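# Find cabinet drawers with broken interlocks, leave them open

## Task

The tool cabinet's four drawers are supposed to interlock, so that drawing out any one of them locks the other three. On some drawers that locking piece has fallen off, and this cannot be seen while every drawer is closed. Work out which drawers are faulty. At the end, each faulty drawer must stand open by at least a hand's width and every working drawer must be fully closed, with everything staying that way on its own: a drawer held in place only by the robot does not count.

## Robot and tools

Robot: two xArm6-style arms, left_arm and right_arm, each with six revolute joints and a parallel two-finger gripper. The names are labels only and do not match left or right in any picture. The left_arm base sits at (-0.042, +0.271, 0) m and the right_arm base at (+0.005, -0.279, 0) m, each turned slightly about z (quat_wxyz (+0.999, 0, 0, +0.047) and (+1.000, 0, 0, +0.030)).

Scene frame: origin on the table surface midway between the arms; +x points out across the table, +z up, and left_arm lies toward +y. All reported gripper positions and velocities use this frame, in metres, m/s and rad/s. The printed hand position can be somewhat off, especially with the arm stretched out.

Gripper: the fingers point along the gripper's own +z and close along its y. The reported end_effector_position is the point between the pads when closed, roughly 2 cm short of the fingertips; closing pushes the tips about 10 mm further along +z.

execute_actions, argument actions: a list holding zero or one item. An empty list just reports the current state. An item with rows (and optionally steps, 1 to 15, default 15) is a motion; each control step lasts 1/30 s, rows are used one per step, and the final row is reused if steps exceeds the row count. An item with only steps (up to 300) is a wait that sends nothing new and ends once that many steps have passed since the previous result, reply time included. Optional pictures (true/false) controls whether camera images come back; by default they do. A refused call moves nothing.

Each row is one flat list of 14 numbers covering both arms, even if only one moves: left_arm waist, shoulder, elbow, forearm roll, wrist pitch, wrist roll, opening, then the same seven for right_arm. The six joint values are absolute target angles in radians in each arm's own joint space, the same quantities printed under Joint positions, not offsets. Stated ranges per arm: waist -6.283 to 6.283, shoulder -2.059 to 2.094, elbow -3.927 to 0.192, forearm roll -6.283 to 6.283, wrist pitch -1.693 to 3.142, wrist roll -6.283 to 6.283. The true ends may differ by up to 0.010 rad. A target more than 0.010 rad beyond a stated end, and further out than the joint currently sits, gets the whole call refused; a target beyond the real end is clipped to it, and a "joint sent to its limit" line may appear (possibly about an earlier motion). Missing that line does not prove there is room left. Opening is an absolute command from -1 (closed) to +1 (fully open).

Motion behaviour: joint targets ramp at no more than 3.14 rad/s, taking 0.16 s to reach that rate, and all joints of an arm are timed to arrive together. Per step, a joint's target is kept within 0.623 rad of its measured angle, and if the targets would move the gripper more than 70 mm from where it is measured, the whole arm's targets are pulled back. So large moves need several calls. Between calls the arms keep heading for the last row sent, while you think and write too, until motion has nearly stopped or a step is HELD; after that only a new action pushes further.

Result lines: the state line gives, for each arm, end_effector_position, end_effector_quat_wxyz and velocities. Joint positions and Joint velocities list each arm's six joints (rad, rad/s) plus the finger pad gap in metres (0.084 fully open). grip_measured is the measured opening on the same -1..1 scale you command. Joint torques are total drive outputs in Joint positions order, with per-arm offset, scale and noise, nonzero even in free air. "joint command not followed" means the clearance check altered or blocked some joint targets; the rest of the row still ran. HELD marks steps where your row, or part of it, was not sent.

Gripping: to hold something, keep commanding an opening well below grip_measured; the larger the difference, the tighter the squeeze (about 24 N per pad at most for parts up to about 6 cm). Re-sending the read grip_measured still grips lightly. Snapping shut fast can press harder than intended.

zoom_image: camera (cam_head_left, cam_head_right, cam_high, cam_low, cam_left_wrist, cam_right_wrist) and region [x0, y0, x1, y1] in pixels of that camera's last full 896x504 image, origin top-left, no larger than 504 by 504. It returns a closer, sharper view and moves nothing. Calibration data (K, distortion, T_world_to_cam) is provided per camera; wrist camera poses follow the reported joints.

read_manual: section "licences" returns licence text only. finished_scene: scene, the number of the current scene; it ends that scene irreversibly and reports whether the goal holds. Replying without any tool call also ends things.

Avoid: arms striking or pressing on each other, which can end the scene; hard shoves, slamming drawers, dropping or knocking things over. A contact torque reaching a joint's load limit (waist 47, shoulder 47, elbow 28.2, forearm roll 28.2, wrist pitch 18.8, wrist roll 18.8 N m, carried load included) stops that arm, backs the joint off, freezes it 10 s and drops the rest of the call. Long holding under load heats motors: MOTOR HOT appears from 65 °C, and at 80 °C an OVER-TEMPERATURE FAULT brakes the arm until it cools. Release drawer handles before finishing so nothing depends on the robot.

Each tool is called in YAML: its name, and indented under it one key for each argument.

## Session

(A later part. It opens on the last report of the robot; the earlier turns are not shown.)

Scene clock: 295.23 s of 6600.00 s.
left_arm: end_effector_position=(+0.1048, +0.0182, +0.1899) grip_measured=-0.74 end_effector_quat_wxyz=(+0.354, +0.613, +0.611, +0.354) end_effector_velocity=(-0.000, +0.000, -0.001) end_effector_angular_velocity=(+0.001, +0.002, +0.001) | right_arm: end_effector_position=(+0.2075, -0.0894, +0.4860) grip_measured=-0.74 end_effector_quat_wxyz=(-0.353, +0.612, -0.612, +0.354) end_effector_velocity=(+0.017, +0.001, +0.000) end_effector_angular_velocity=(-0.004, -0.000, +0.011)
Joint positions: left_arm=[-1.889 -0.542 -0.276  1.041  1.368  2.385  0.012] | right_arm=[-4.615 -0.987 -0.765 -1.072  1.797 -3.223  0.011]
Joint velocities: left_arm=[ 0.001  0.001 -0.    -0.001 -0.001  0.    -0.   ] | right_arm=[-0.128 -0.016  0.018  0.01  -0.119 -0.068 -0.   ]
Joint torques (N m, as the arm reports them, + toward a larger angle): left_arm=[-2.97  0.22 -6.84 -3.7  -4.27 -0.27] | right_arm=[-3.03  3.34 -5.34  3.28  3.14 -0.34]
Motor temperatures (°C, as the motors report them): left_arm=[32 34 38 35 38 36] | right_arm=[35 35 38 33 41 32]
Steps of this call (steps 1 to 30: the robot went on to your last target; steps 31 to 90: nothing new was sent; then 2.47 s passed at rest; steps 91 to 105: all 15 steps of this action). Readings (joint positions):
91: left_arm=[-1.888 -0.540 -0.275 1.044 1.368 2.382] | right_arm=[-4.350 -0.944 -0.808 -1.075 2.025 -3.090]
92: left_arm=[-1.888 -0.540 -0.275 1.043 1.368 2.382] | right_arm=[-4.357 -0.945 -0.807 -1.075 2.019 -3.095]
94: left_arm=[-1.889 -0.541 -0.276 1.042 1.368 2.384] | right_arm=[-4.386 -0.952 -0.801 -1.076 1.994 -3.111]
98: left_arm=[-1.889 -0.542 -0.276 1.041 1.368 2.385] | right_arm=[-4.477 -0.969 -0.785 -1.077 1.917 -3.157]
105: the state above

execute_actions:
  actions:
    - {"rows": [[-1.8888,-0.5419,-0.2763,1.0395,1.3678,2.3851,-0.8,-4.6848,-0.9921,-0.7556,-1.0633,1.7352,-3.2554,-0.76],[-1.8888,-0.5419,-0.2763,1.0395,1.3678,2.3851,-0.8,-4.6848,-0.9921,-0.7556,-1.0633,1.7352,-3.2554,-0.76],[-1.8888,-0.5419,-0.2763,1.0395,1.3678,2.3851,-0.8,-4.6848,-0.9921,-0.7556,-1.0633,1.7352,-3.2554,-0.76],[-1.8888,-0.5419,-0.2763,1.0395,1.3678,2.3851,-0.8,-4.7485,-0.9958,-0.7492,-1.0561,1.6787,-3.2829,-0.76]], "steps": 14}

Scene clock: 298.00 s of 6600.00 s.
left_arm: end_effector_position=(+0.1047, +0.0182, +0.1899) grip_measured=-0.74 end_effector_quat_wxyz=(+0.354, +0.613, +0.612, +0.354) end_effector_velocity=(+0.000, +0.000, -0.000) end_effector_angular_velocity=(-0.001, +0.001, +0.001) | right_arm: end_effector_position=(+0.2240, -0.0891, +0.4825) grip_measured=-0.74 end_effector_quat_wxyz=(-0.350, +0.615, -0.612, +0.354) end_effector_velocity=(+0.003, +0.000, +0.002) end_effector_angular_velocity=(-0.000, -0.004, -0.000)
Joint positions: left_arm=[-1.889 -0.542 -0.276  1.04   1.368  2.385  0.011] | right_arm=[-4.746 -0.995 -0.745 -1.052  1.681 -3.282  0.012]
Joint velocities: left_arm=[ 0.001 -0.001  0.001 -0.001 -0.    -0.    -0.   ] | right_arm=[-0.015  0.001 -0.001 -0.002 -0.013 -0.008  0.   ]
Joint torques (N m, as the arm reports them, + toward a larger angle): left_arm=[-2.77 -0.17 -7.33 -3.39 -4.02 -0.04] | right_arm=[ -9.57   1.85 -12.97  -3.76   0.28  -0.44]
Motor temperatures (°C, as the motors report them): left_arm=[32 34 38 35 38 36] | right_arm=[35 35 38 33 41 32]
Steps of this call (steps 1 to 15: the robot went on to your last target; steps 16 to 69: nothing new was sent; steps 70 to 83: all 14 steps of this action). Readings (joint positions):
70: left_arm=[-1.889 -0.542 -0.276 1.040 1.368 2.385] | right_arm=[-4.624 -0.987 -0.763 -1.072 1.789 -3.228]
71: left_arm=[-1.889 -0.542 -0.276 1.040 1.368 2.385] | right_arm=[-4.631 -0.988 -0.762 -1.071 1.782 -3.232]
73: left_arm=[-1.889 -0.542 -0.276 1.040 1.368 2.385] | right_arm=[-4.660 -0.990 -0.758 -1.068 1.757 -3.245]
77: left_arm=[-1.889 -0.542 -0.276 1.040 1.368 2.385] | right_arm=[-4.727 -0.994 -0.748 -1.055 1.698 -3.274]
83: the state above
camera_calibration (this result's frames):
cam_left_wrist: T_world_to_cam=[[0.504523, -0.00110856, 0.863398, -0.185676], [-0.0123351, -0.999906, 0.00592411, 0.0802493], [0.86331, -0.0136389, -0.504489, 0.13748], [0, 0, 0, 1]] pos_world=[-0.02402, 0.081911, 0.229194]
cam_right_wrist: T_world_to_cam=[[-0.515307, -0.0162302, -0.856852, 0.559077], [-0.00159759, 0.999837, -0.0179778, 0.163848], [0.857004, -0.00789519, -0.515249, 0.188667], [0, 0, 0, 1]] pos_world=[0.126669, -0.153258, 0.579202]

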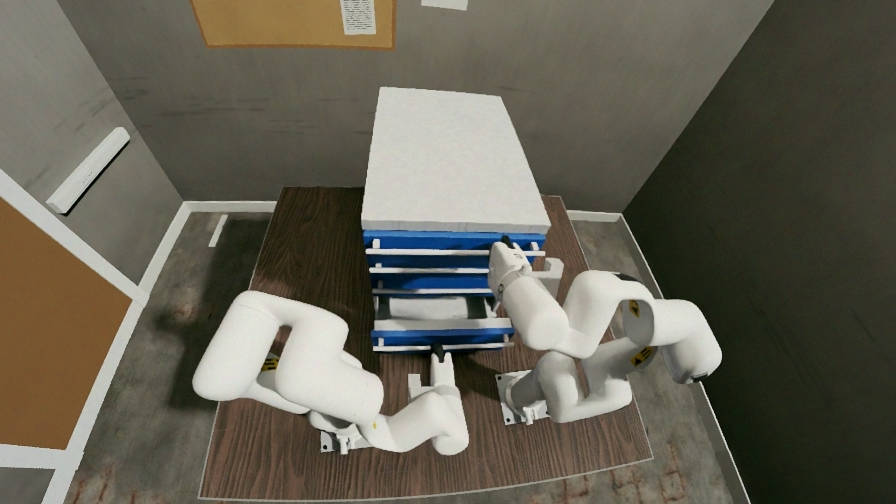

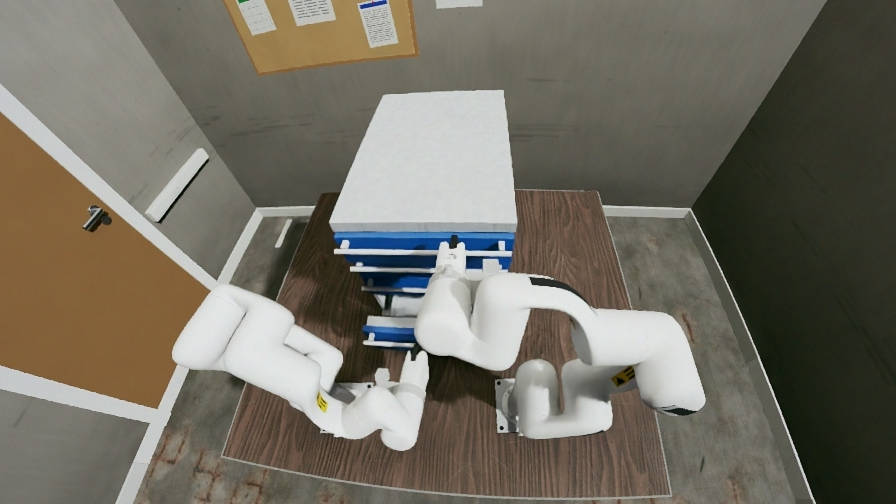

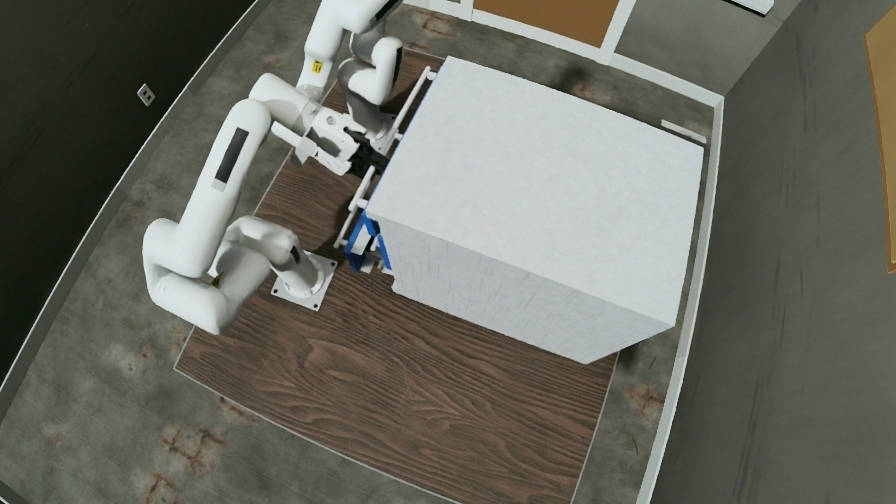

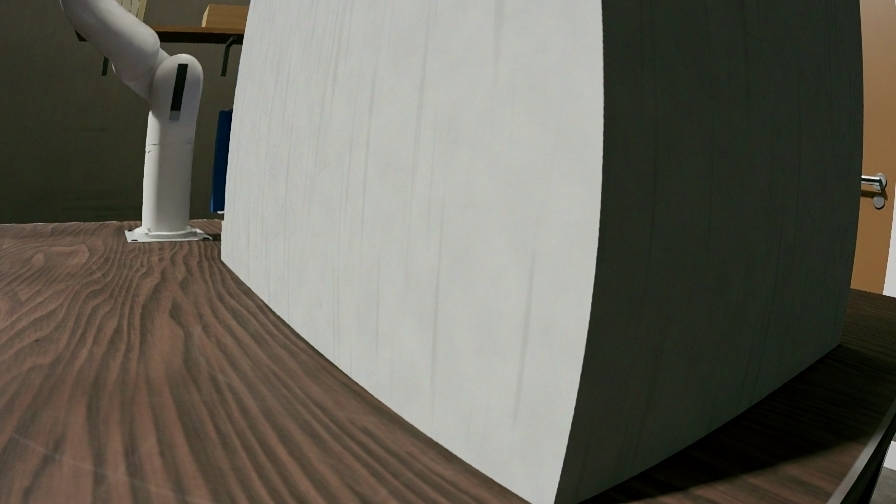

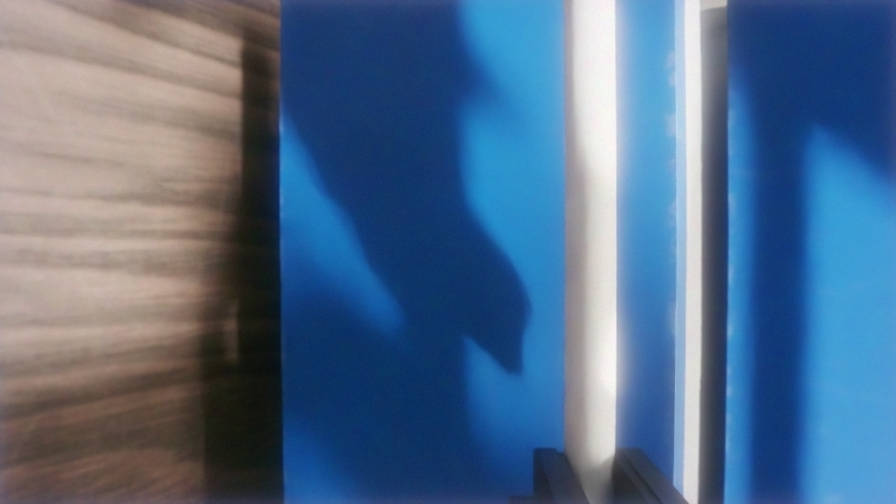

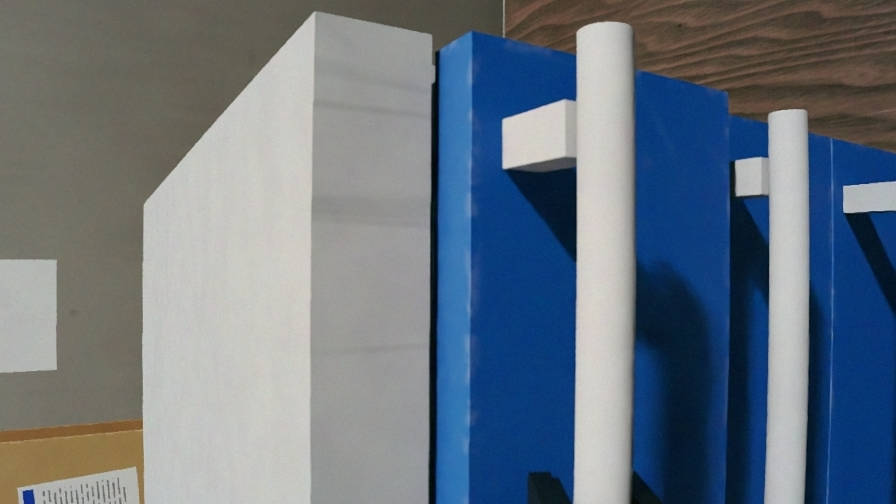

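execute_actions:
  actions:
    - {"rows": [[-1.8888,-0.5419,-0.2763,1.0395,1.3678,2.3851,-0.8,-4.6848,-0.9921,-0.7556,-1.0633,1.7352,-3.2554,-0.5]], "steps": 10}
  pictures: false

Scene clock: 300.17 s of 6600.00 s.
left_arm: end_effector_position=(+0.1048, +0.0182, +0.1899) grip_measured=-0.74 end_effector_quat_wxyz=(+0.354, +0.613, +0.612, +0.354) end_effector_velocity=(+0.000, -0.000, +0.001) end_effector_angular_velocity=(-0.002, -0.000, +0.001) | right_arm: end_effector_position=(+0.2171, -0.0899, +0.4874) grip_measured=-0.52 end_effector_quat_wxyz=(-0.354, +0.612, -0.613, +0.353) end_effector_velocity=(-0.005, +0.003, -0.016) end_effector_angular_velocity=(-0.042, +0.008, +0.003)
Joint positions: left_arm=[-1.889 -0.542 -0.276  1.04   1.368  2.385  0.011] | right_arm=[-4.687 -0.994 -0.759 -1.065  1.734 -3.256  0.021]
Joint velocities: left_arm=[ 0.    -0.001 -0.001  0.     0.001  0.     0.   ] | right_arm=[0.022 0.012 0.028 0.01  0.019 0.009 0.002]
Joint torques (N m, as the arm reports them, + toward a larger angle): left_arm=[-2.41  0.1  -7.02 -3.54 -3.9  -0.2 ] | right_arm=[ -2.53   0.87 -15.6   -1.13  -1.05  -0.23]
Motor temperatures (°C, as the motors report them): left_arm=[32 34 38 35 38 36] | right_arm=[35 35 38 33 41 32]
Steps of this call (steps 1 to 15: the robot went on to your last target; steps 16 to 55: nothing new was sent; steps 56 to 65: all 10 steps of this action). Readings (joint positions):
56: left_arm=[-1.889 -0.542 -0.276 1.040 1.368 2.385] | right_arm=[-4.748 -0.996 -0.749 -1.049 1.679 -3.283]
57: left_arm=[-1.889 -0.542 -0.276 1.040 1.368 2.385] | right_arm=[-4.741 -0.995 -0.752 -1.053 1.687 -3.279]
59: left_arm=[-1.889 -0.542 -0.276 1.040 1.368 2.385] | right_arm=[-4.713 -0.995 -0.759 -1.061 1.712 -3.267]
63: left_arm=[-1.889 -0.542 -0.276 1.040 1.368 2.385] | right_arm=[-4.690 -0.995 -0.762 -1.066 1.732 -3.257]
65: the state above

execute_actions:
  actions:
    - {"rows": [[-1.8490,-0.5508,-0.2676,1.0626,1.3422,2.4001,-0.8,-4.6848,-0.9921,-0.7556,-1.0633,1.7352,-3.2554,-0.5],[-1.8490,-0.5508,-0.2676,1.0626,1.3422,2.4001,-0.8,-4.6848,-0.9921,-0.7556,-1.0633,1.7352,-3.2554,-0.5],[-1.8093,-0.5579,-0.2602,1.0860,1.3164,2.4139,-0.8,-4.6848,-0.9921,-0.7556,-1.0633,1.7352,-3.2554,-0.5],[-1.7697,-0.5636,-0.2538,1.1097,1.2904,2.4267,-0.8,-4.6848,-0.9921,-0.7556,-1.0633,1.7352,-3.2554,-0.5],[-1.7697,-0.5636,-0.2538,1.1097,1.2904,2.4267,-0.8,-4.6848,-0.9921,-0.7556,-1.0633,1.7352,-3.2554,-0.5],[-1.7301,-0.5677,-0.2487,1.1334,1.2644,2.4387,-0.8,-4.6848,-0.9921,-0.7556,-1.0633,1.7352,-3.2554,-0.5],[-1.6907,-0.5703,-0.2448,1.1575,1.2380,2.4495,-0.8,-4.6848,-0.9921,-0.7556,-1.0633,1.7352,-3.2554,-0.5],[-1.6907,-0.5703,-0.2448,1.1575,1.2380,2.4495,-0.8,-4.6848,-0.9921,-0.7556,-1.0633,1.7352,-3.2554,-0.5],[-1.6514,-0.5713,-0.2421,1.1816,1.2115,2.4593,-0.8,-4.6848,-0.9921,-0.7556,-1.0633,1.7352,-3.2554,-0.5],[-1.6122,-0.5706,-0.2406,1.2062,1.1848,2.4680,-0.8,-4.6848,-0.9921,-0.7556,-1.0633,1.7352,-3.2554,-0.5],[-1.6122,-0.5706,-0.2406,1.2062,1.1848,2.4680,-0.8,-4.6848,-0.9921,-0.7556,-1.0633,1.7352,-3.2554,-0.5],[-1.5730,-0.5685,-0.2404,1.2309,1.1579,2.4758,-0.8,-4.6848,-0.9921,-0.7556,-1.0633,1.7352,-3.2554,-0.5],[-1.5339,-0.5649,-0.2414,1.2558,1.1308,2.4826,-0.8,-4.6848,-0.9921,-0.7556,-1.0633,1.7352,-3.2554,-0.5],[-1.5339,-0.5649,-0.2414,1.2558,1.1308,2.4826,-0.8,-4.6848,-0.9921,-0.7556,-1.0633,1.7352,-3.2554,-0.5],[-1.4950,-0.5595,-0.2435,1.2810,1.1035,2.4883,-0.8,-4.6848,-0.9921,-0.7556,-1.0633,1.7352,-3.2554,-0.5]], "steps": 15}
  pictures: false

execute_actions:
  actions:
    - {"rows": [[-1.4561,-0.5527,-0.2468,1.3063,1.0760,2.4929,-0.8,-4.6848,-0.9921,-0.7556,-1.0633,1.7352,-3.2554,-0.5],[-1.4561,-0.5527,-0.2468,1.3063,1.0760,2.4929,-0.8,-4.6848,-0.9921,-0.7556,-1.0633,1.7352,-3.2554,-0.5],[-1.4174,-0.5444,-0.2513,1.3319,1.0485,2.4967,-0.8,-4.6848,-0.9921,-0.7556,-1.0633,1.7352,-3.2554,-0.5],[-1.4174,-0.5444,-0.2513,1.3319,1.0485,2.4967,-0.8,-4.6848,-0.9921,-0.7556,-1.0633,1.7352,-3.2554,-0.5],[-1.3788,-0.5347,-0.2573,1.3575,1.0208,2.4997,-0.8,-4.6848,-0.9921,-0.7556,-1.0633,1.7352,-3.2554,-0.5],[-1.3788,-0.5347,-0.2573,1.3575,1.0208,2.4997,-0.8,-4.6848,-0.9921,-0.7556,-1.0633,1.7352,-3.2554,-0.5],[-1.3403,-0.5235,-0.2643,1.3833,0.9930,2.5018,-0.8,-4.6848,-0.9921,-0.7556,-1.0633,1.7352,-3.2554,-0.5],[-1.3403,-0.5235,-0.2643,1.3833,0.9930,2.5018,-0.8,-4.6848,-0.9921,-0.7556,-1.0633,1.7352,-3.2554,-0.5],[-1.3403,-0.5235,-0.2643,1.3833,0.9930,2.5018,-0.8,-4.6848,-0.9921,-0.7556,-1.0633,1.7352,-3.2554,-0.5],[-1.3015,-0.5096,-0.2721,1.4102,0.9642,2.5011,-0.8,-4.6848,-0.9921,-0.7556,-1.0633,1.7352,-3.2554,-0.5]], "steps": 15}
  pictures: false

Scene clock: 315.83 s of 6600.00 s.
left_arm: end_effector_position=(+0.1667, +0.0180, +0.1897) grip_measured=-0.74 end_effector_quat_wxyz=(+0.355, +0.611, +0.613, +0.354) end_effector_velocity=(+0.154, +0.001, -0.001) end_effector_angular_velocity=(+0.002, -0.013, -0.002) | right_arm: end_effector_position=(+0.2165, -0.0893, +0.4853) grip_measured=-0.52 end_effector_quat_wxyz=(-0.352, +0.613, -0.612, +0.354) end_effector_velocity=(-0.000, +0.000, -0.000) end_effector_angular_velocity=(+0.000, +0.000, +0.000)
Joint positions: left_arm=[-1.592 -0.568 -0.242  1.219  1.172  2.471  0.012] | right_arm=[-4.685 -0.992 -0.756 -1.063  1.735 -3.255  0.021]
Joint velocities: left_arm=[ 0.765  0.045  0.009  0.479 -0.532  0.152  0.   ] | right_arm=[-0. -0.  0.  0. -0.  0.  0.]
Joint torques (N m, as the arm reports them, + toward a larger angle): left_arm=[-3.69  4.28 -5.73 -2.99 -4.29 -0.32] | right_arm=[ -2.06   0.97 -15.31  -1.15  -1.04  -0.2 ]
Motor temperatures (°C, as the motors report them): left_arm=[32 34 38 35 38 36] | right_arm=[35 35 39 33 41 32]
Steps of this call (steps 1 to 15: the robot went on to your last target; steps 16 to 90: nothing new was sent; then 12.17 s passed at rest; steps 91 to 105: all 15 steps of this action). Readings (joint positions):
91: left_arm=[-1.888 -0.542 -0.276 1.040 1.367 2.385] | right_arm=[-4.685 -0.992 -0.756 -1.063 1.735 -3.255]
92: left_arm=[-1.883 -0.544 -0.275 1.043 1.364 2.388] | right_arm=[-4.685 -0.992 -0.756 -1.063 1.735 -3.255]
94: left_arm=[-1.859 -0.549 -0.270 1.057 1.349 2.397] | right_arm=[-4.685 -0.992 -0.756 -1.063 1.735 -3.255]
98: left_arm=[-1.772 -0.563 -0.256 1.109 1.294 2.425] | right_arm=[-4.685 -0.992 -0.756 -1.063 1.735 -3.255]
105: the state above

Scene clock: 316.33 s of 6600.00 s.
left_arm: end_effector_position=(+0.2247, +0.0182, +0.1895) grip_measured=-0.74 end_effector_quat_wxyz=(+0.355, +0.611, +0.612, +0.354) end_effector_velocity=(+0.025, -0.001, +0.000) end_effector_angular_velocity=(-0.003, +0.001, -0.005) | right_arm: end_effector_position=(+0.2165, -0.0893, +0.4853) grip_measured=-0.52 end_effector_quat_wxyz=(-0.352, +0.613, -0.612, +0.354) end_effector_velocity=(-0.000, +0.000, +0.000) end_effector_angular_velocity=(+0.001, -0.000, +0.000)
Joint positions: left_arm=[-1.31  -0.513 -0.272  1.404  0.97   2.501  0.012] | right_arm=[-4.685 -0.992 -0.756 -1.063  1.735 -3.255  0.021]
Joint velocities: left_arm=[ 0.119  0.039 -0.027  0.085 -0.09   0.001  0.   ] | right_arm=[ 0.     0.     0.    -0.    -0.001  0.001 -0.   ]
Joint torques (N m, as the arm reports them, + toward a larger angle): left_arm=[-4.37  3.88 -1.91 -3.26 -3.78 -0.25] | right_arm=[ -2.1    0.89 -15.14  -1.19  -1.12  -0.32]
Motor temperatures (°C, as the motors report them): left_arm=[32 34 38 35 38 36] | right_arm=[35 35 39 33 41 32]
Steps of this call (steps 1 to 15: all 15 steps of this action). Readings (joint positions):
1: left_arm=[-1.567 -0.567 -0.242 1.235 1.154 2.476] | right_arm=[-4.685 -0.992 -0.756 -1.063 1.735 -3.255]
2: left_arm=[-1.540 -0.564 -0.243 1.252 1.136 2.480] | right_arm=[-4.685 -0.992 -0.756 -1.063 1.735 -3.255]
4: left_arm=[-1.489 -0.557 -0.246 1.284 1.099 2.488] | right_arm=[-4.685 -0.992 -0.756 -1.063 1.735 -3.255]
8: left_arm=[-1.402 -0.540 -0.255 1.342 1.037 2.497] | right_arm=[-4.685 -0.992 -0.756 -1.063 1.735 -3.255]
15: the state above

execute_actions:
  actions:
    - {"rows": [[-1.2823,-0.5026,-0.2767,1.4233,0.9500,2.5012,-0.8,-4.6848,-0.9921,-0.7556,-1.0633,1.7352,-3.2554,-0.5],[-1.2823,-0.5026,-0.2767,1.4233,0.9500,2.5012,-0.8,-4.6848,-0.9921,-0.7556,-1.0633,1.7352,-3.2554,-0.5],[-1.2823,-0.5026,-0.2767,1.4233,0.9500,2.5012,-0.8,-4.6848,-0.9921,-0.7556,-1.0633,1.7352,-3.2554,-0.5],[-1.2823,-0.5026,-0.2767,1.4233,0.9500,2.5012,-0.8,-4.6848,-0.9921,-0.7556,-1.0633,1.7352,-3.2554,-0.5],[-1.2632,-0.4952,-0.2816,1.4364,0.9359,2.5011,-0.8,-4.6848,-0.9921,-0.7556,-1.0633,1.7352,-3.2554,-0.5]], "steps": 13}

Scene clock: 318.80 s of 6600.00 s.
left_arm: end_effector_position=(+0.2328, +0.0178, +0.1869) grip_measured=-0.74 end_effector_quat_wxyz=(+0.354, +0.614, +0.611, +0.352) end_effector_velocity=(+0.002, +0.001, -0.001) end_effector_angular_velocity=(+0.002, +0.000, +0.000) | right_arm: end_effector_position=(+0.2165, -0.0893, +0.4853) grip_measured=-0.52 end_effector_quat_wxyz=(-0.352, +0.613, -0.612, +0.354) end_effector_velocity=(-0.000, +0.000, -0.000) end_effector_angular_velocity=(-0.001, -0.000, +0.001)
Joint positions: left_arm=[-1.266 -0.494 -0.281  1.435  0.932  2.501  0.012] | right_arm=[-4.685 -0.992 -0.756 -1.063  1.735 -3.255  0.021]
Joint velocities: left_arm=[ 0.011  0.002  0.001  0.008 -0.007 -0.    -0.   ] | right_arm=[ 0.     0.     0.001  0.    -0.001  0.     0.   ]
Joint torques (N m, as the arm reports them, + toward a larger angle): left_arm=[ 9.38  2.57 -4.85 -1.72  2.26 -0.1 ] | right_arm=[ -2.08   1.22 -15.27  -1.07  -1.16  -0.36]
Motor temperatures (°C, as the motors report them): left_arm=[32 34 37 35 38 36] | right_arm=[35 35 40 33 41 32]
Steps of this call (steps 1 to 15: the robot went on to your last target; steps 16 to 61: nothing new was sent; steps 62 to 74: all 13 steps of this action). Readings (joint positions):
62: left_arm=[-1.301 -0.509 -0.274 1.411 0.964 2.501] | right_arm=[-4.685 -0.992 -0.756 -1.063 1.735 -3.255]
63: left_arm=[-1.298 -0.508 -0.275 1.413 0.961 2.501] | right_arm=[-4.685 -0.992 -0.756 -1.063 1.735 -3.255]
65: left_arm=[-1.290 -0.505 -0.276 1.418 0.953 2.501] | right_arm=[-4.685 -0.992 -0.756 -1.063 1.735 -3.255]
69: left_arm=[-1.273 -0.497 -0.280 1.430 0.937 2.501] | right_arm=[-4.685 -0.992 -0.756 -1.063 1.735 -3.255]
74: the state above
camera_calibration (this result's frames):
cam_left_wrist: T_world_to_cam=[[0.506632, -0.00268838, 0.862158, -0.247893], [-0.0162855, -0.999847, 0.00645216, 0.0822623], [0.862009, -0.0173096, -0.506598, 0.0261961], [0, 0, 0, 1]] pos_world=[0.104349, 0.0820367, 0.226463]
cam_right_wrist: T_world_to_cam=[[-0.511733, -0.0117891, -0.859063, 0.558292], [-0.00121032, 0.999915, -0.0130011, 0.161547], [0.859143, -0.00561336, -0.511704, 0.194548], [0, 0, 0, 1]] pos_world=[0.118748, -0.153859, 0.581259]

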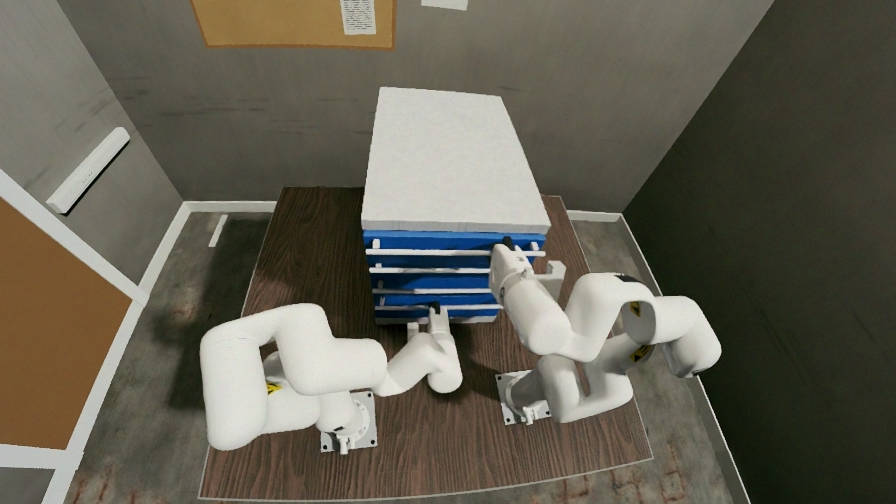

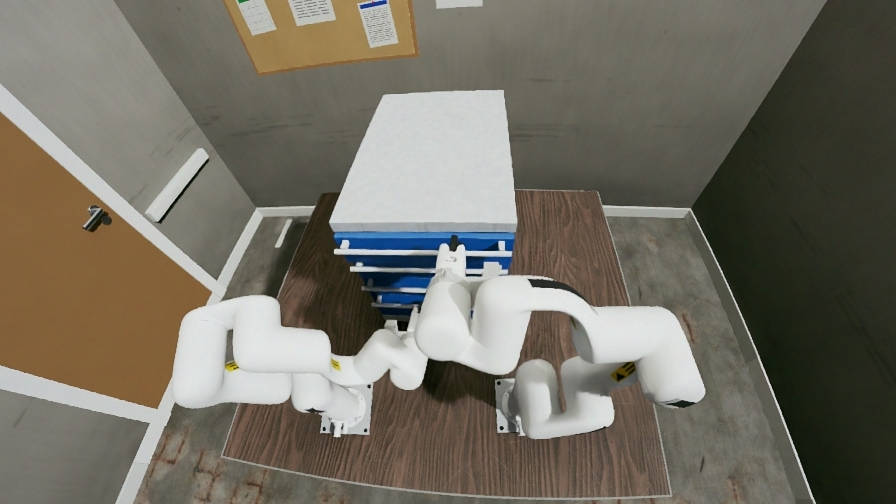

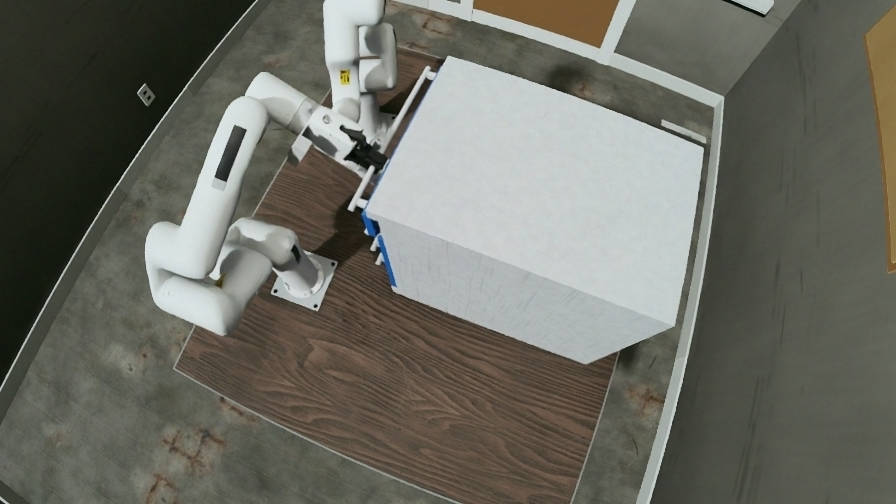

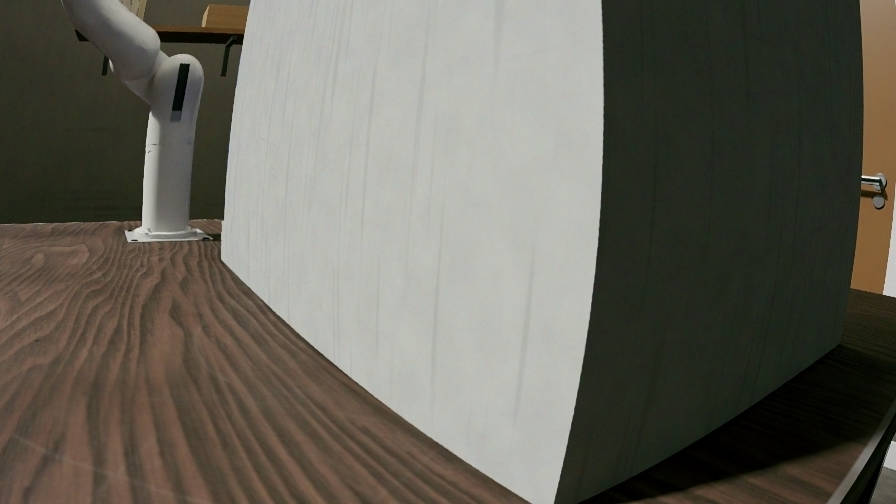

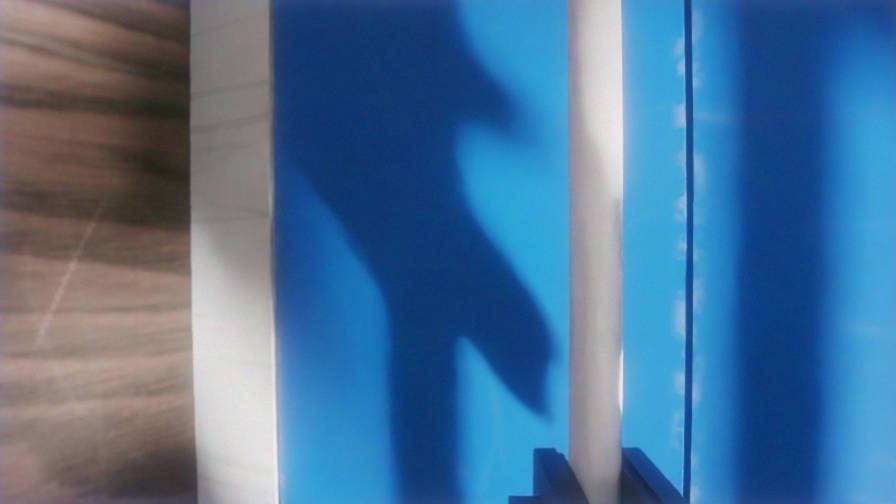

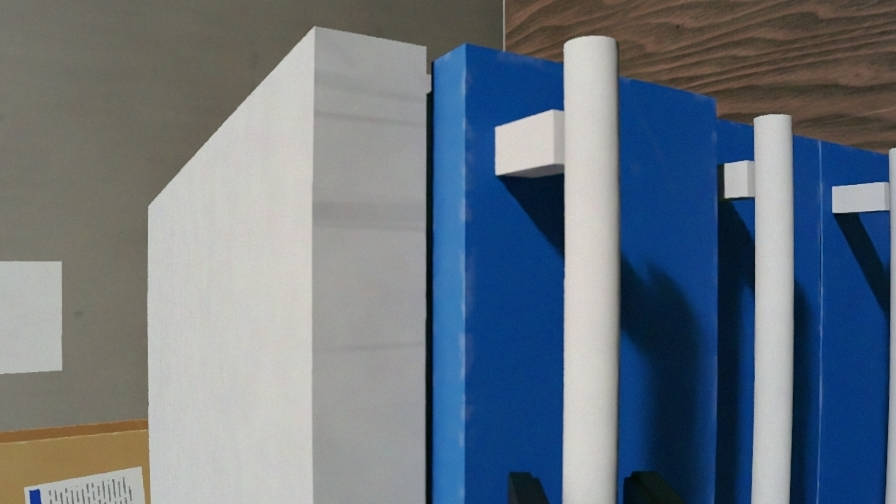

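Drawer 4 is shut. Release left, and grip/push drawer 1 as a control test.

execute_actions:
  actions:
    - {"rows": [[-1.2632,-0.4952,-0.2816,1.4364,0.9359,2.5011,0.19,-4.6848,-0.9921,-0.7556,-1.0633,1.7352,-3.2554,-0.8],[-1.2632,-0.4952,-0.2816,1.4364,0.9359,2.5011,0.19,-4.6848,-0.9921,-0.7556,-1.0633,1.7352,-3.2554,-0.8],[-1.2632,-0.4952,-0.2816,1.4364,0.9359,2.5011,0.19,-4.6848,-0.9921,-0.7556,-1.0633,1.7352,-3.2554,-0.8],[-1.2632,-0.4952,-0.2816,1.4364,0.9359,2.5011,0.19,-4.6848,-0.9921,-0.7556,-1.0633,1.7352,-3.2554,-0.8],[-1.2632,-0.4952,-0.2816,1.4364,0.9359,2.5011,0.19,-4.6848,-0.9921,-0.7556,-1.0633,1.7352,-3.2554,-0.8],[-1.2632,-0.4952,-0.2816,1.4364,0.9359,2.5011,0.19,-4.6848,-0.9921,-0.7556,-1.0633,1.7352,-3.2554,-0.8],[-1.2632,-0.4952,-0.2816,1.4364,0.9359,2.5011,0.19,-4.7164,-0.9941,-0.7523,-1.0599,1.7072,-3.2691,-0.8],[-1.2632,-0.4952,-0.2816,1.4364,0.9359,2.5011,0.19,-4.7164,-0.9941,-0.7523,-1.0599,1.7072,-3.2691,-0.8],[-1.2632,-0.4952,-0.2816,1.4364,0.9359,2.5011,0.19,-4.7485,-0.9958,-0.7492,-1.0561,1.6787,-3.2829,-0.8]], "steps": 15}
  pictures: false

Scene clock: 322.60 s of 6600.00 s.
left_arm: end_effector_position=(+0.2345, +0.0195, +0.1878) grip_measured=+0.18 end_effector_quat_wxyz=(+0.353, +0.612, +0.612, +0.355) end_effector_velocity=(-0.001, -0.003, +0.002) end_effector_angular_velocity=(-0.006, +0.000, -0.008) | right_arm: end_effector_position=(+0.2244, -0.0893, +0.4858) grip_measured=-0.74 end_effector_quat_wxyz=(-0.353, +0.613, -0.612, +0.354) end_effector_velocity=(+0.007, -0.000, -0.001) end_effector_angular_velocity=(-0.002, -0.000, +0.001)
Joint positions: left_arm=[-1.262 -0.495 -0.281  1.436  0.936  2.501  0.052] | right_arm=[-4.745 -0.996 -0.75  -1.057  1.682 -3.281  0.011]
Joint velocities: left_arm=[-0.005 -0.002 -0.003  0.    -0.004 -0.     0.001] | right_arm=[-0.055 -0.004  0.008  0.007 -0.049 -0.025 -0.   ]
Joint torques (N m, as the arm reports them, + toward a larger angle): left_arm=[ -1.26  -9.14 -20.24   0.28   0.79  -0.18] | right_arm=[ -2.33   1.61 -13.6   -0.32  -0.52  -0.28]
Motor temperatures (°C, as the motors report them): left_arm=[32 34 38 35 38 36] | right_arm=[35 35 40 33 41 32]
Steps of this call (steps 1 to 15: the robot went on to your last target; steps 16 to 90: nothing new was sent; then 0.30 s passed at rest; steps 91 to 105: all 15 steps of this action). Readings (joint positions):
91: left_arm=[-1.262 -0.495 -0.281 1.436 0.935 2.501] | right_arm=[-4.685 -0.992 -0.756 -1.063 1.735 -3.255]
92: left_arm=[-1.259 -0.494 -0.278 1.436 0.939 2.501] | right_arm=[-4.685 -0.992 -0.756 -1.063 1.735 -3.255]
94: left_arm=[-1.257 -0.493 -0.275 1.435 0.941 2.501] | right_arm=[-4.685 -0.992 -0.757 -1.064 1.735 -3.256]
98: left_arm=[-1.260 -0.494 -0.279 1.436 0.939 2.501] | right_arm=[-4.690 -0.993 -0.756 -1.063 1.730 -3.258]
105: the state above

execute_actions:
  actions:
    - {"rows": [[-1.3400,-0.5223,-0.2638,1.3842,0.9922,2.5000,0.19,-4.7812,-0.9971,-0.7462,-1.0519,1.6496,-3.2965,-0.8],[-1.3400,-0.5223,-0.2638,1.3842,0.9922,2.5000,0.19,-4.7812,-0.9971,-0.7462,-1.0519,1.6496,-3.2965,-0.8],[-1.4171,-0.5432,-0.2508,1.3328,1.0477,2.4949,0.19,-4.7812,-0.9971,-0.7462,-1.0519,1.6496,-3.2965,-0.8],[-1.4171,-0.5432,-0.2508,1.3328,1.0477,2.4949,0.19,-4.8144,-0.9981,-0.7433,-1.0474,1.6199,-3.3102,-0.8],[-1.4946,-0.5578,-0.2427,1.2823,1.1024,2.4857,0.19,-4.8144,-0.9981,-0.7433,-1.0474,1.6199,-3.3102,-0.8],[-1.4946,-0.5578,-0.2427,1.2823,1.1024,2.4857,0.19,-4.8144,-0.9981,-0.7433,-1.0474,1.6199,-3.3102,-0.8],[-1.5725,-0.5662,-0.2394,1.2327,1.1564,2.4723,0.19,-4.8144,-0.9981,-0.7433,-1.0474,1.6199,-3.3102,-0.8],[-1.5725,-0.5662,-0.2394,1.2327,1.1564,2.4723,0.19,-4.8144,-0.9981,-0.7433,-1.0474,1.6199,-3.3102,-0.8],[-1.5725,-0.5662,-0.2394,1.2327,1.1564,2.4723,0.19,-4.8144,-0.9981,-0.7433,-1.0474,1.6199,-3.3102,-0.8],[-1.5725,-0.5662,-0.2394,1.2327,1.1564,2.4723,0.19,-4.8144,-0.9981,-0.7433,-1.0474,1.6199,-3.3102,-0.8],[-1.6247,-0.7907,-0.3603,1.0982,1.3331,2.7901,0.19,-4.8144,-0.9981,-0.7433,-1.0474,1.6199,-3.3102,-0.8]], "steps": 15}
  pictures: false

execute_actions:
  actions:
    - {"steps": 15}

Scene clock: 328.47 s of 6600.00 s.
left_arm: end_effector_position=(+0.1749, +0.0161, +0.2281) grip_measured=+0.18 end_effector_quat_wxyz=(+0.356, +0.608, +0.612, +0.359) end_effector_velocity=(-0.005, -0.065, +0.505) end_effector_angular_velocity=(-0.171, -0.058, -0.055) | right_arm: end_effector_position=(+0.2334, -0.0894, +0.4857) grip_measured=-0.74 end_effector_quat_wxyz=(-0.353, +0.613, -0.612, +0.353) end_effector_velocity=(+0.000, -0.000, +0.001) end_effector_angular_velocity=(+0.002, +0.000, +0.001)
Joint positions: left_arm=[-1.58  -0.651 -0.285  1.185  1.221  2.597  0.052] | right_arm=[-4.814 -0.998 -0.743 -1.047  1.62  -3.31   0.011]
Joint velocities: left_arm=[-0.274 -1.031 -0.64  -0.573  0.75   1.394  0.   ] | right_arm=[-0.003 -0.001 -0.001  0.001 -0.004 -0.001  0.   ]
Joint torques (N m, as the arm reports them, + toward a larger angle): left_arm=[ -1.6   -6.62 -19.88   0.95   0.8   -0.48] | right_arm=[ -4.3    1.15 -12.4   -0.13   0.68  -0.12]
Motor temperatures (°C, as the motors report them): left_arm=[32 34 39 35 37 36] | right_arm=[35 35 39 33 41 32]
Steps of this call (steps 1 to 15: the robot went on to your last target; steps 16 to 90: nothing new was sent; then 2.37 s passed at rest; steps 91 to 105: all 15 steps of this action). Readings (joint positions):
91: left_arm=[-1.264 -0.495 -0.281 1.436 0.937 2.501] | right_arm=[-4.749 -0.996 -0.749 -1.056 1.678 -3.283]
92: left_arm=[-1.271 -0.498 -0.280 1.430 0.944 2.501] | right_arm=[-4.754 -0.996 -0.749 -1.055 1.673 -3.286]
94: left_arm=[-1.313 -0.512 -0.271 1.401 0.975 2.500] | right_arm=[-4.769 -0.997 -0.747 -1.053 1.660 -3.292]
98: left_arm=[-1.443 -0.545 -0.250 1.316 1.065 2.490] | right_arm=[-4.805 -0.997 -0.744 -1.049 1.628 -3.306]
105: the state above

Scene clock: 328.97 s of 6600.00 s.
left_arm: end_effector_position=(+0.1699, +0.0199, +0.2873) grip_measured=+0.18 end_effector_quat_wxyz=(+0.353, +0.613, +0.612, +0.354) end_effector_velocity=(-0.000, -0.001, +0.004) end_effector_angular_velocity=(-0.009, +0.000, -0.001) | right_arm: end_effector_position=(+0.2334, -0.0895, +0.4857) grip_measured=-0.74 end_effector_quat_wxyz=(-0.353, +0.613, -0.612, +0.353) end_effector_velocity=(-0.000, -0.000, +0.000) end_effector_angular_velocity=(+0.001, +0.000, -0.000)
Joint positions: left_arm=[-1.624 -0.79  -0.359  1.098  1.333  2.79   0.052] | right_arm=[-4.814 -0.998 -0.743 -1.047  1.62  -3.31   0.011]
Joint velocities: left_arm=[-0.002 -0.006 -0.007 -0.002  0.002  0.003 -0.   ] | right_arm=[ 0.    -0.    -0.001  0.     0.     0.    -0.   ]
Joint torques (N m, as the arm reports them, + toward a larger angle): left_arm=[ -1.    -4.76 -22.88   1.03   0.33  -0.22] | right_arm=[ -4.42   0.9  -12.97  -0.42   0.99  -0.03]
Motor temperatures (°C, as the motors report them): left_arm=[32 34 39 35 37 36] | right_arm=[35 35 39 33 41 32]
Steps of this call (steps 1 to 15: the robot went on to your last target). Readings (joint positions):
1: left_arm=[-1.590 -0.685 -0.306 1.166 1.246 2.643] | right_arm=[-4.814 -0.998 -0.743 -1.047 1.620 -3.310]
2: left_arm=[-1.599 -0.716 -0.324 1.147 1.270 2.684] | right_arm=[-4.814 -0.998 -0.743 -1.047 1.620 -3.310]
4: left_arm=[-1.614 -0.763 -0.349 1.119 1.307 2.747] | right_arm=[-4.814 -0.998 -0.743 -1.047 1.620 -3.310]
8: left_arm=[-1.623 -0.788 -0.359 1.101 1.330 2.785] | right_arm=[-4.814 -0.998 -0.743 -1.047 1.620 -3.310]
15: the state above
camera_calibration (this result's frames):
cam_left_wrist: T_world_to_cam=[[0.504722, -0.00114426, 0.863281, -0.302653], [-0.0108413, -0.999929, 0.00501305, 0.0821477], [0.863214, -0.0118893, -0.504698, 0.130388], [0, 0, 0, 1]] pos_world=[0.0410934, 0.0833457, 0.32667]
cam_right_wrist: T_world_to_cam=[[-0.51141, -0.00925336, -0.859287, 0.567618], [-0.000890839, 0.999947, -0.0102379, 0.160403], [0.859336, -0.00447028, -0.511392, 0.180128], [0, 0, 0, 1]] pos_world=[0.135638, -0.154337, 0.581505]

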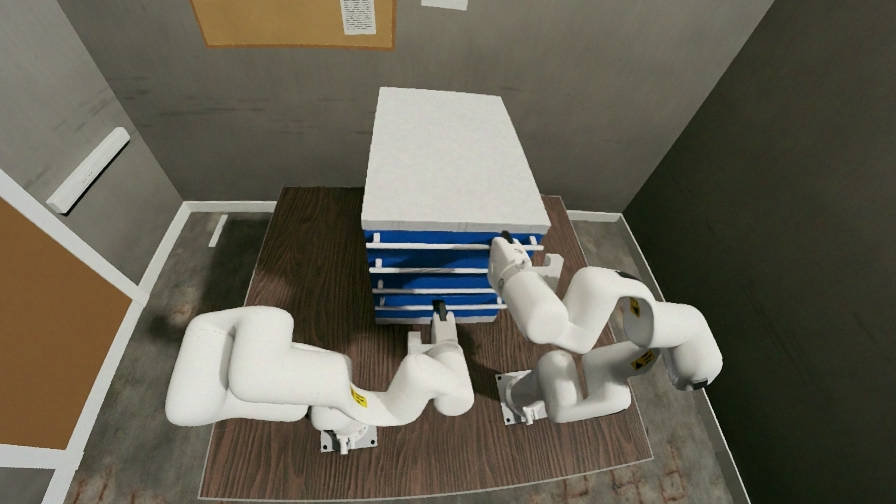

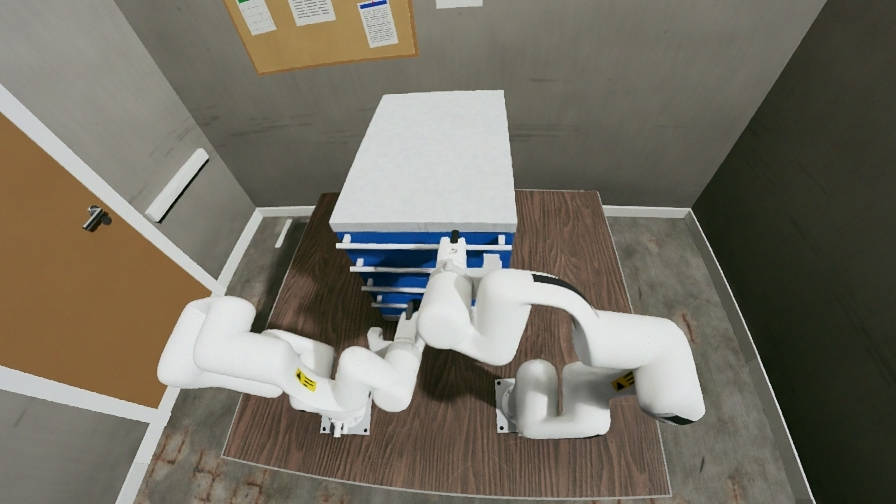

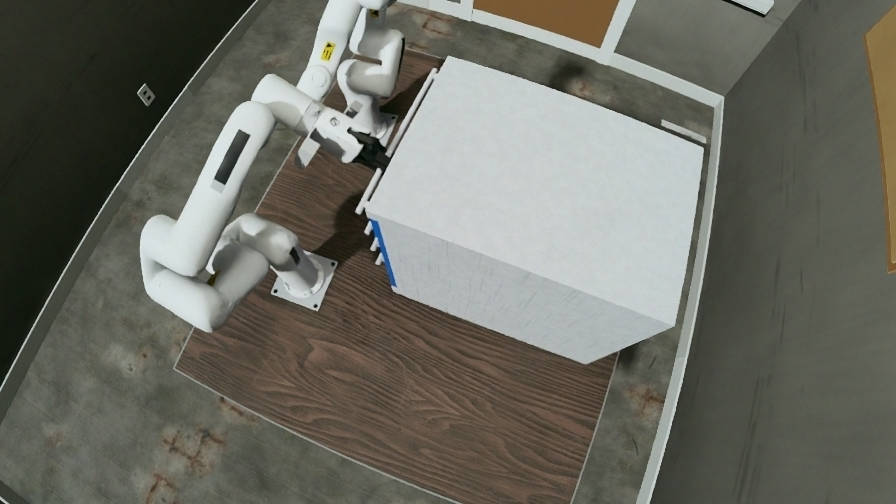

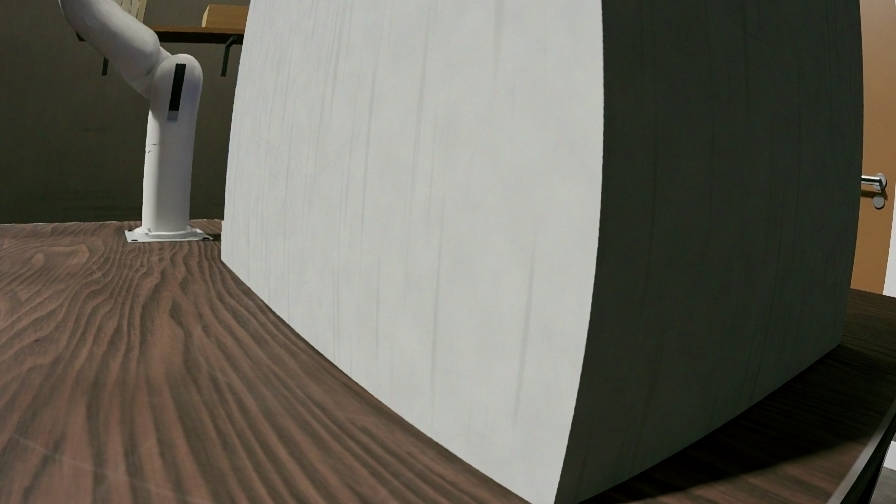

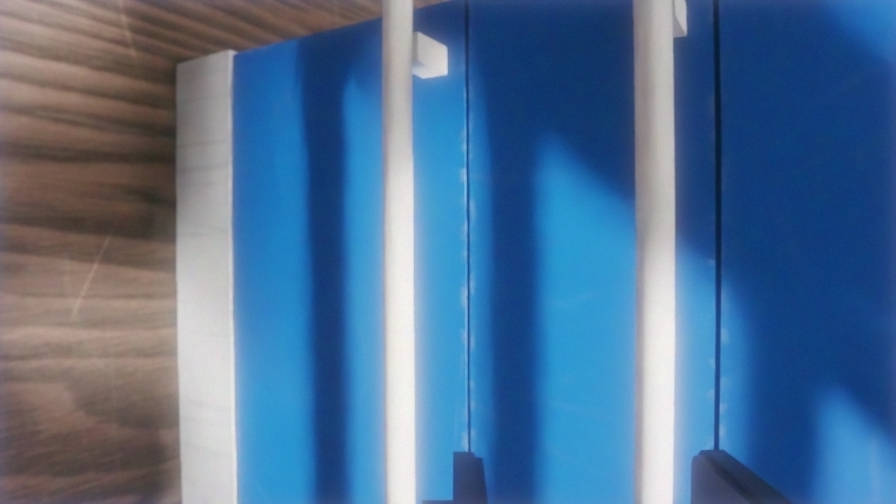

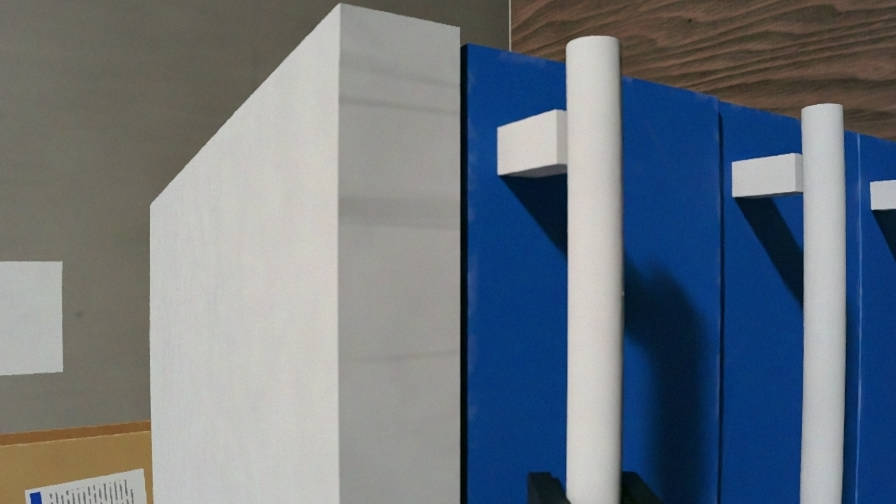

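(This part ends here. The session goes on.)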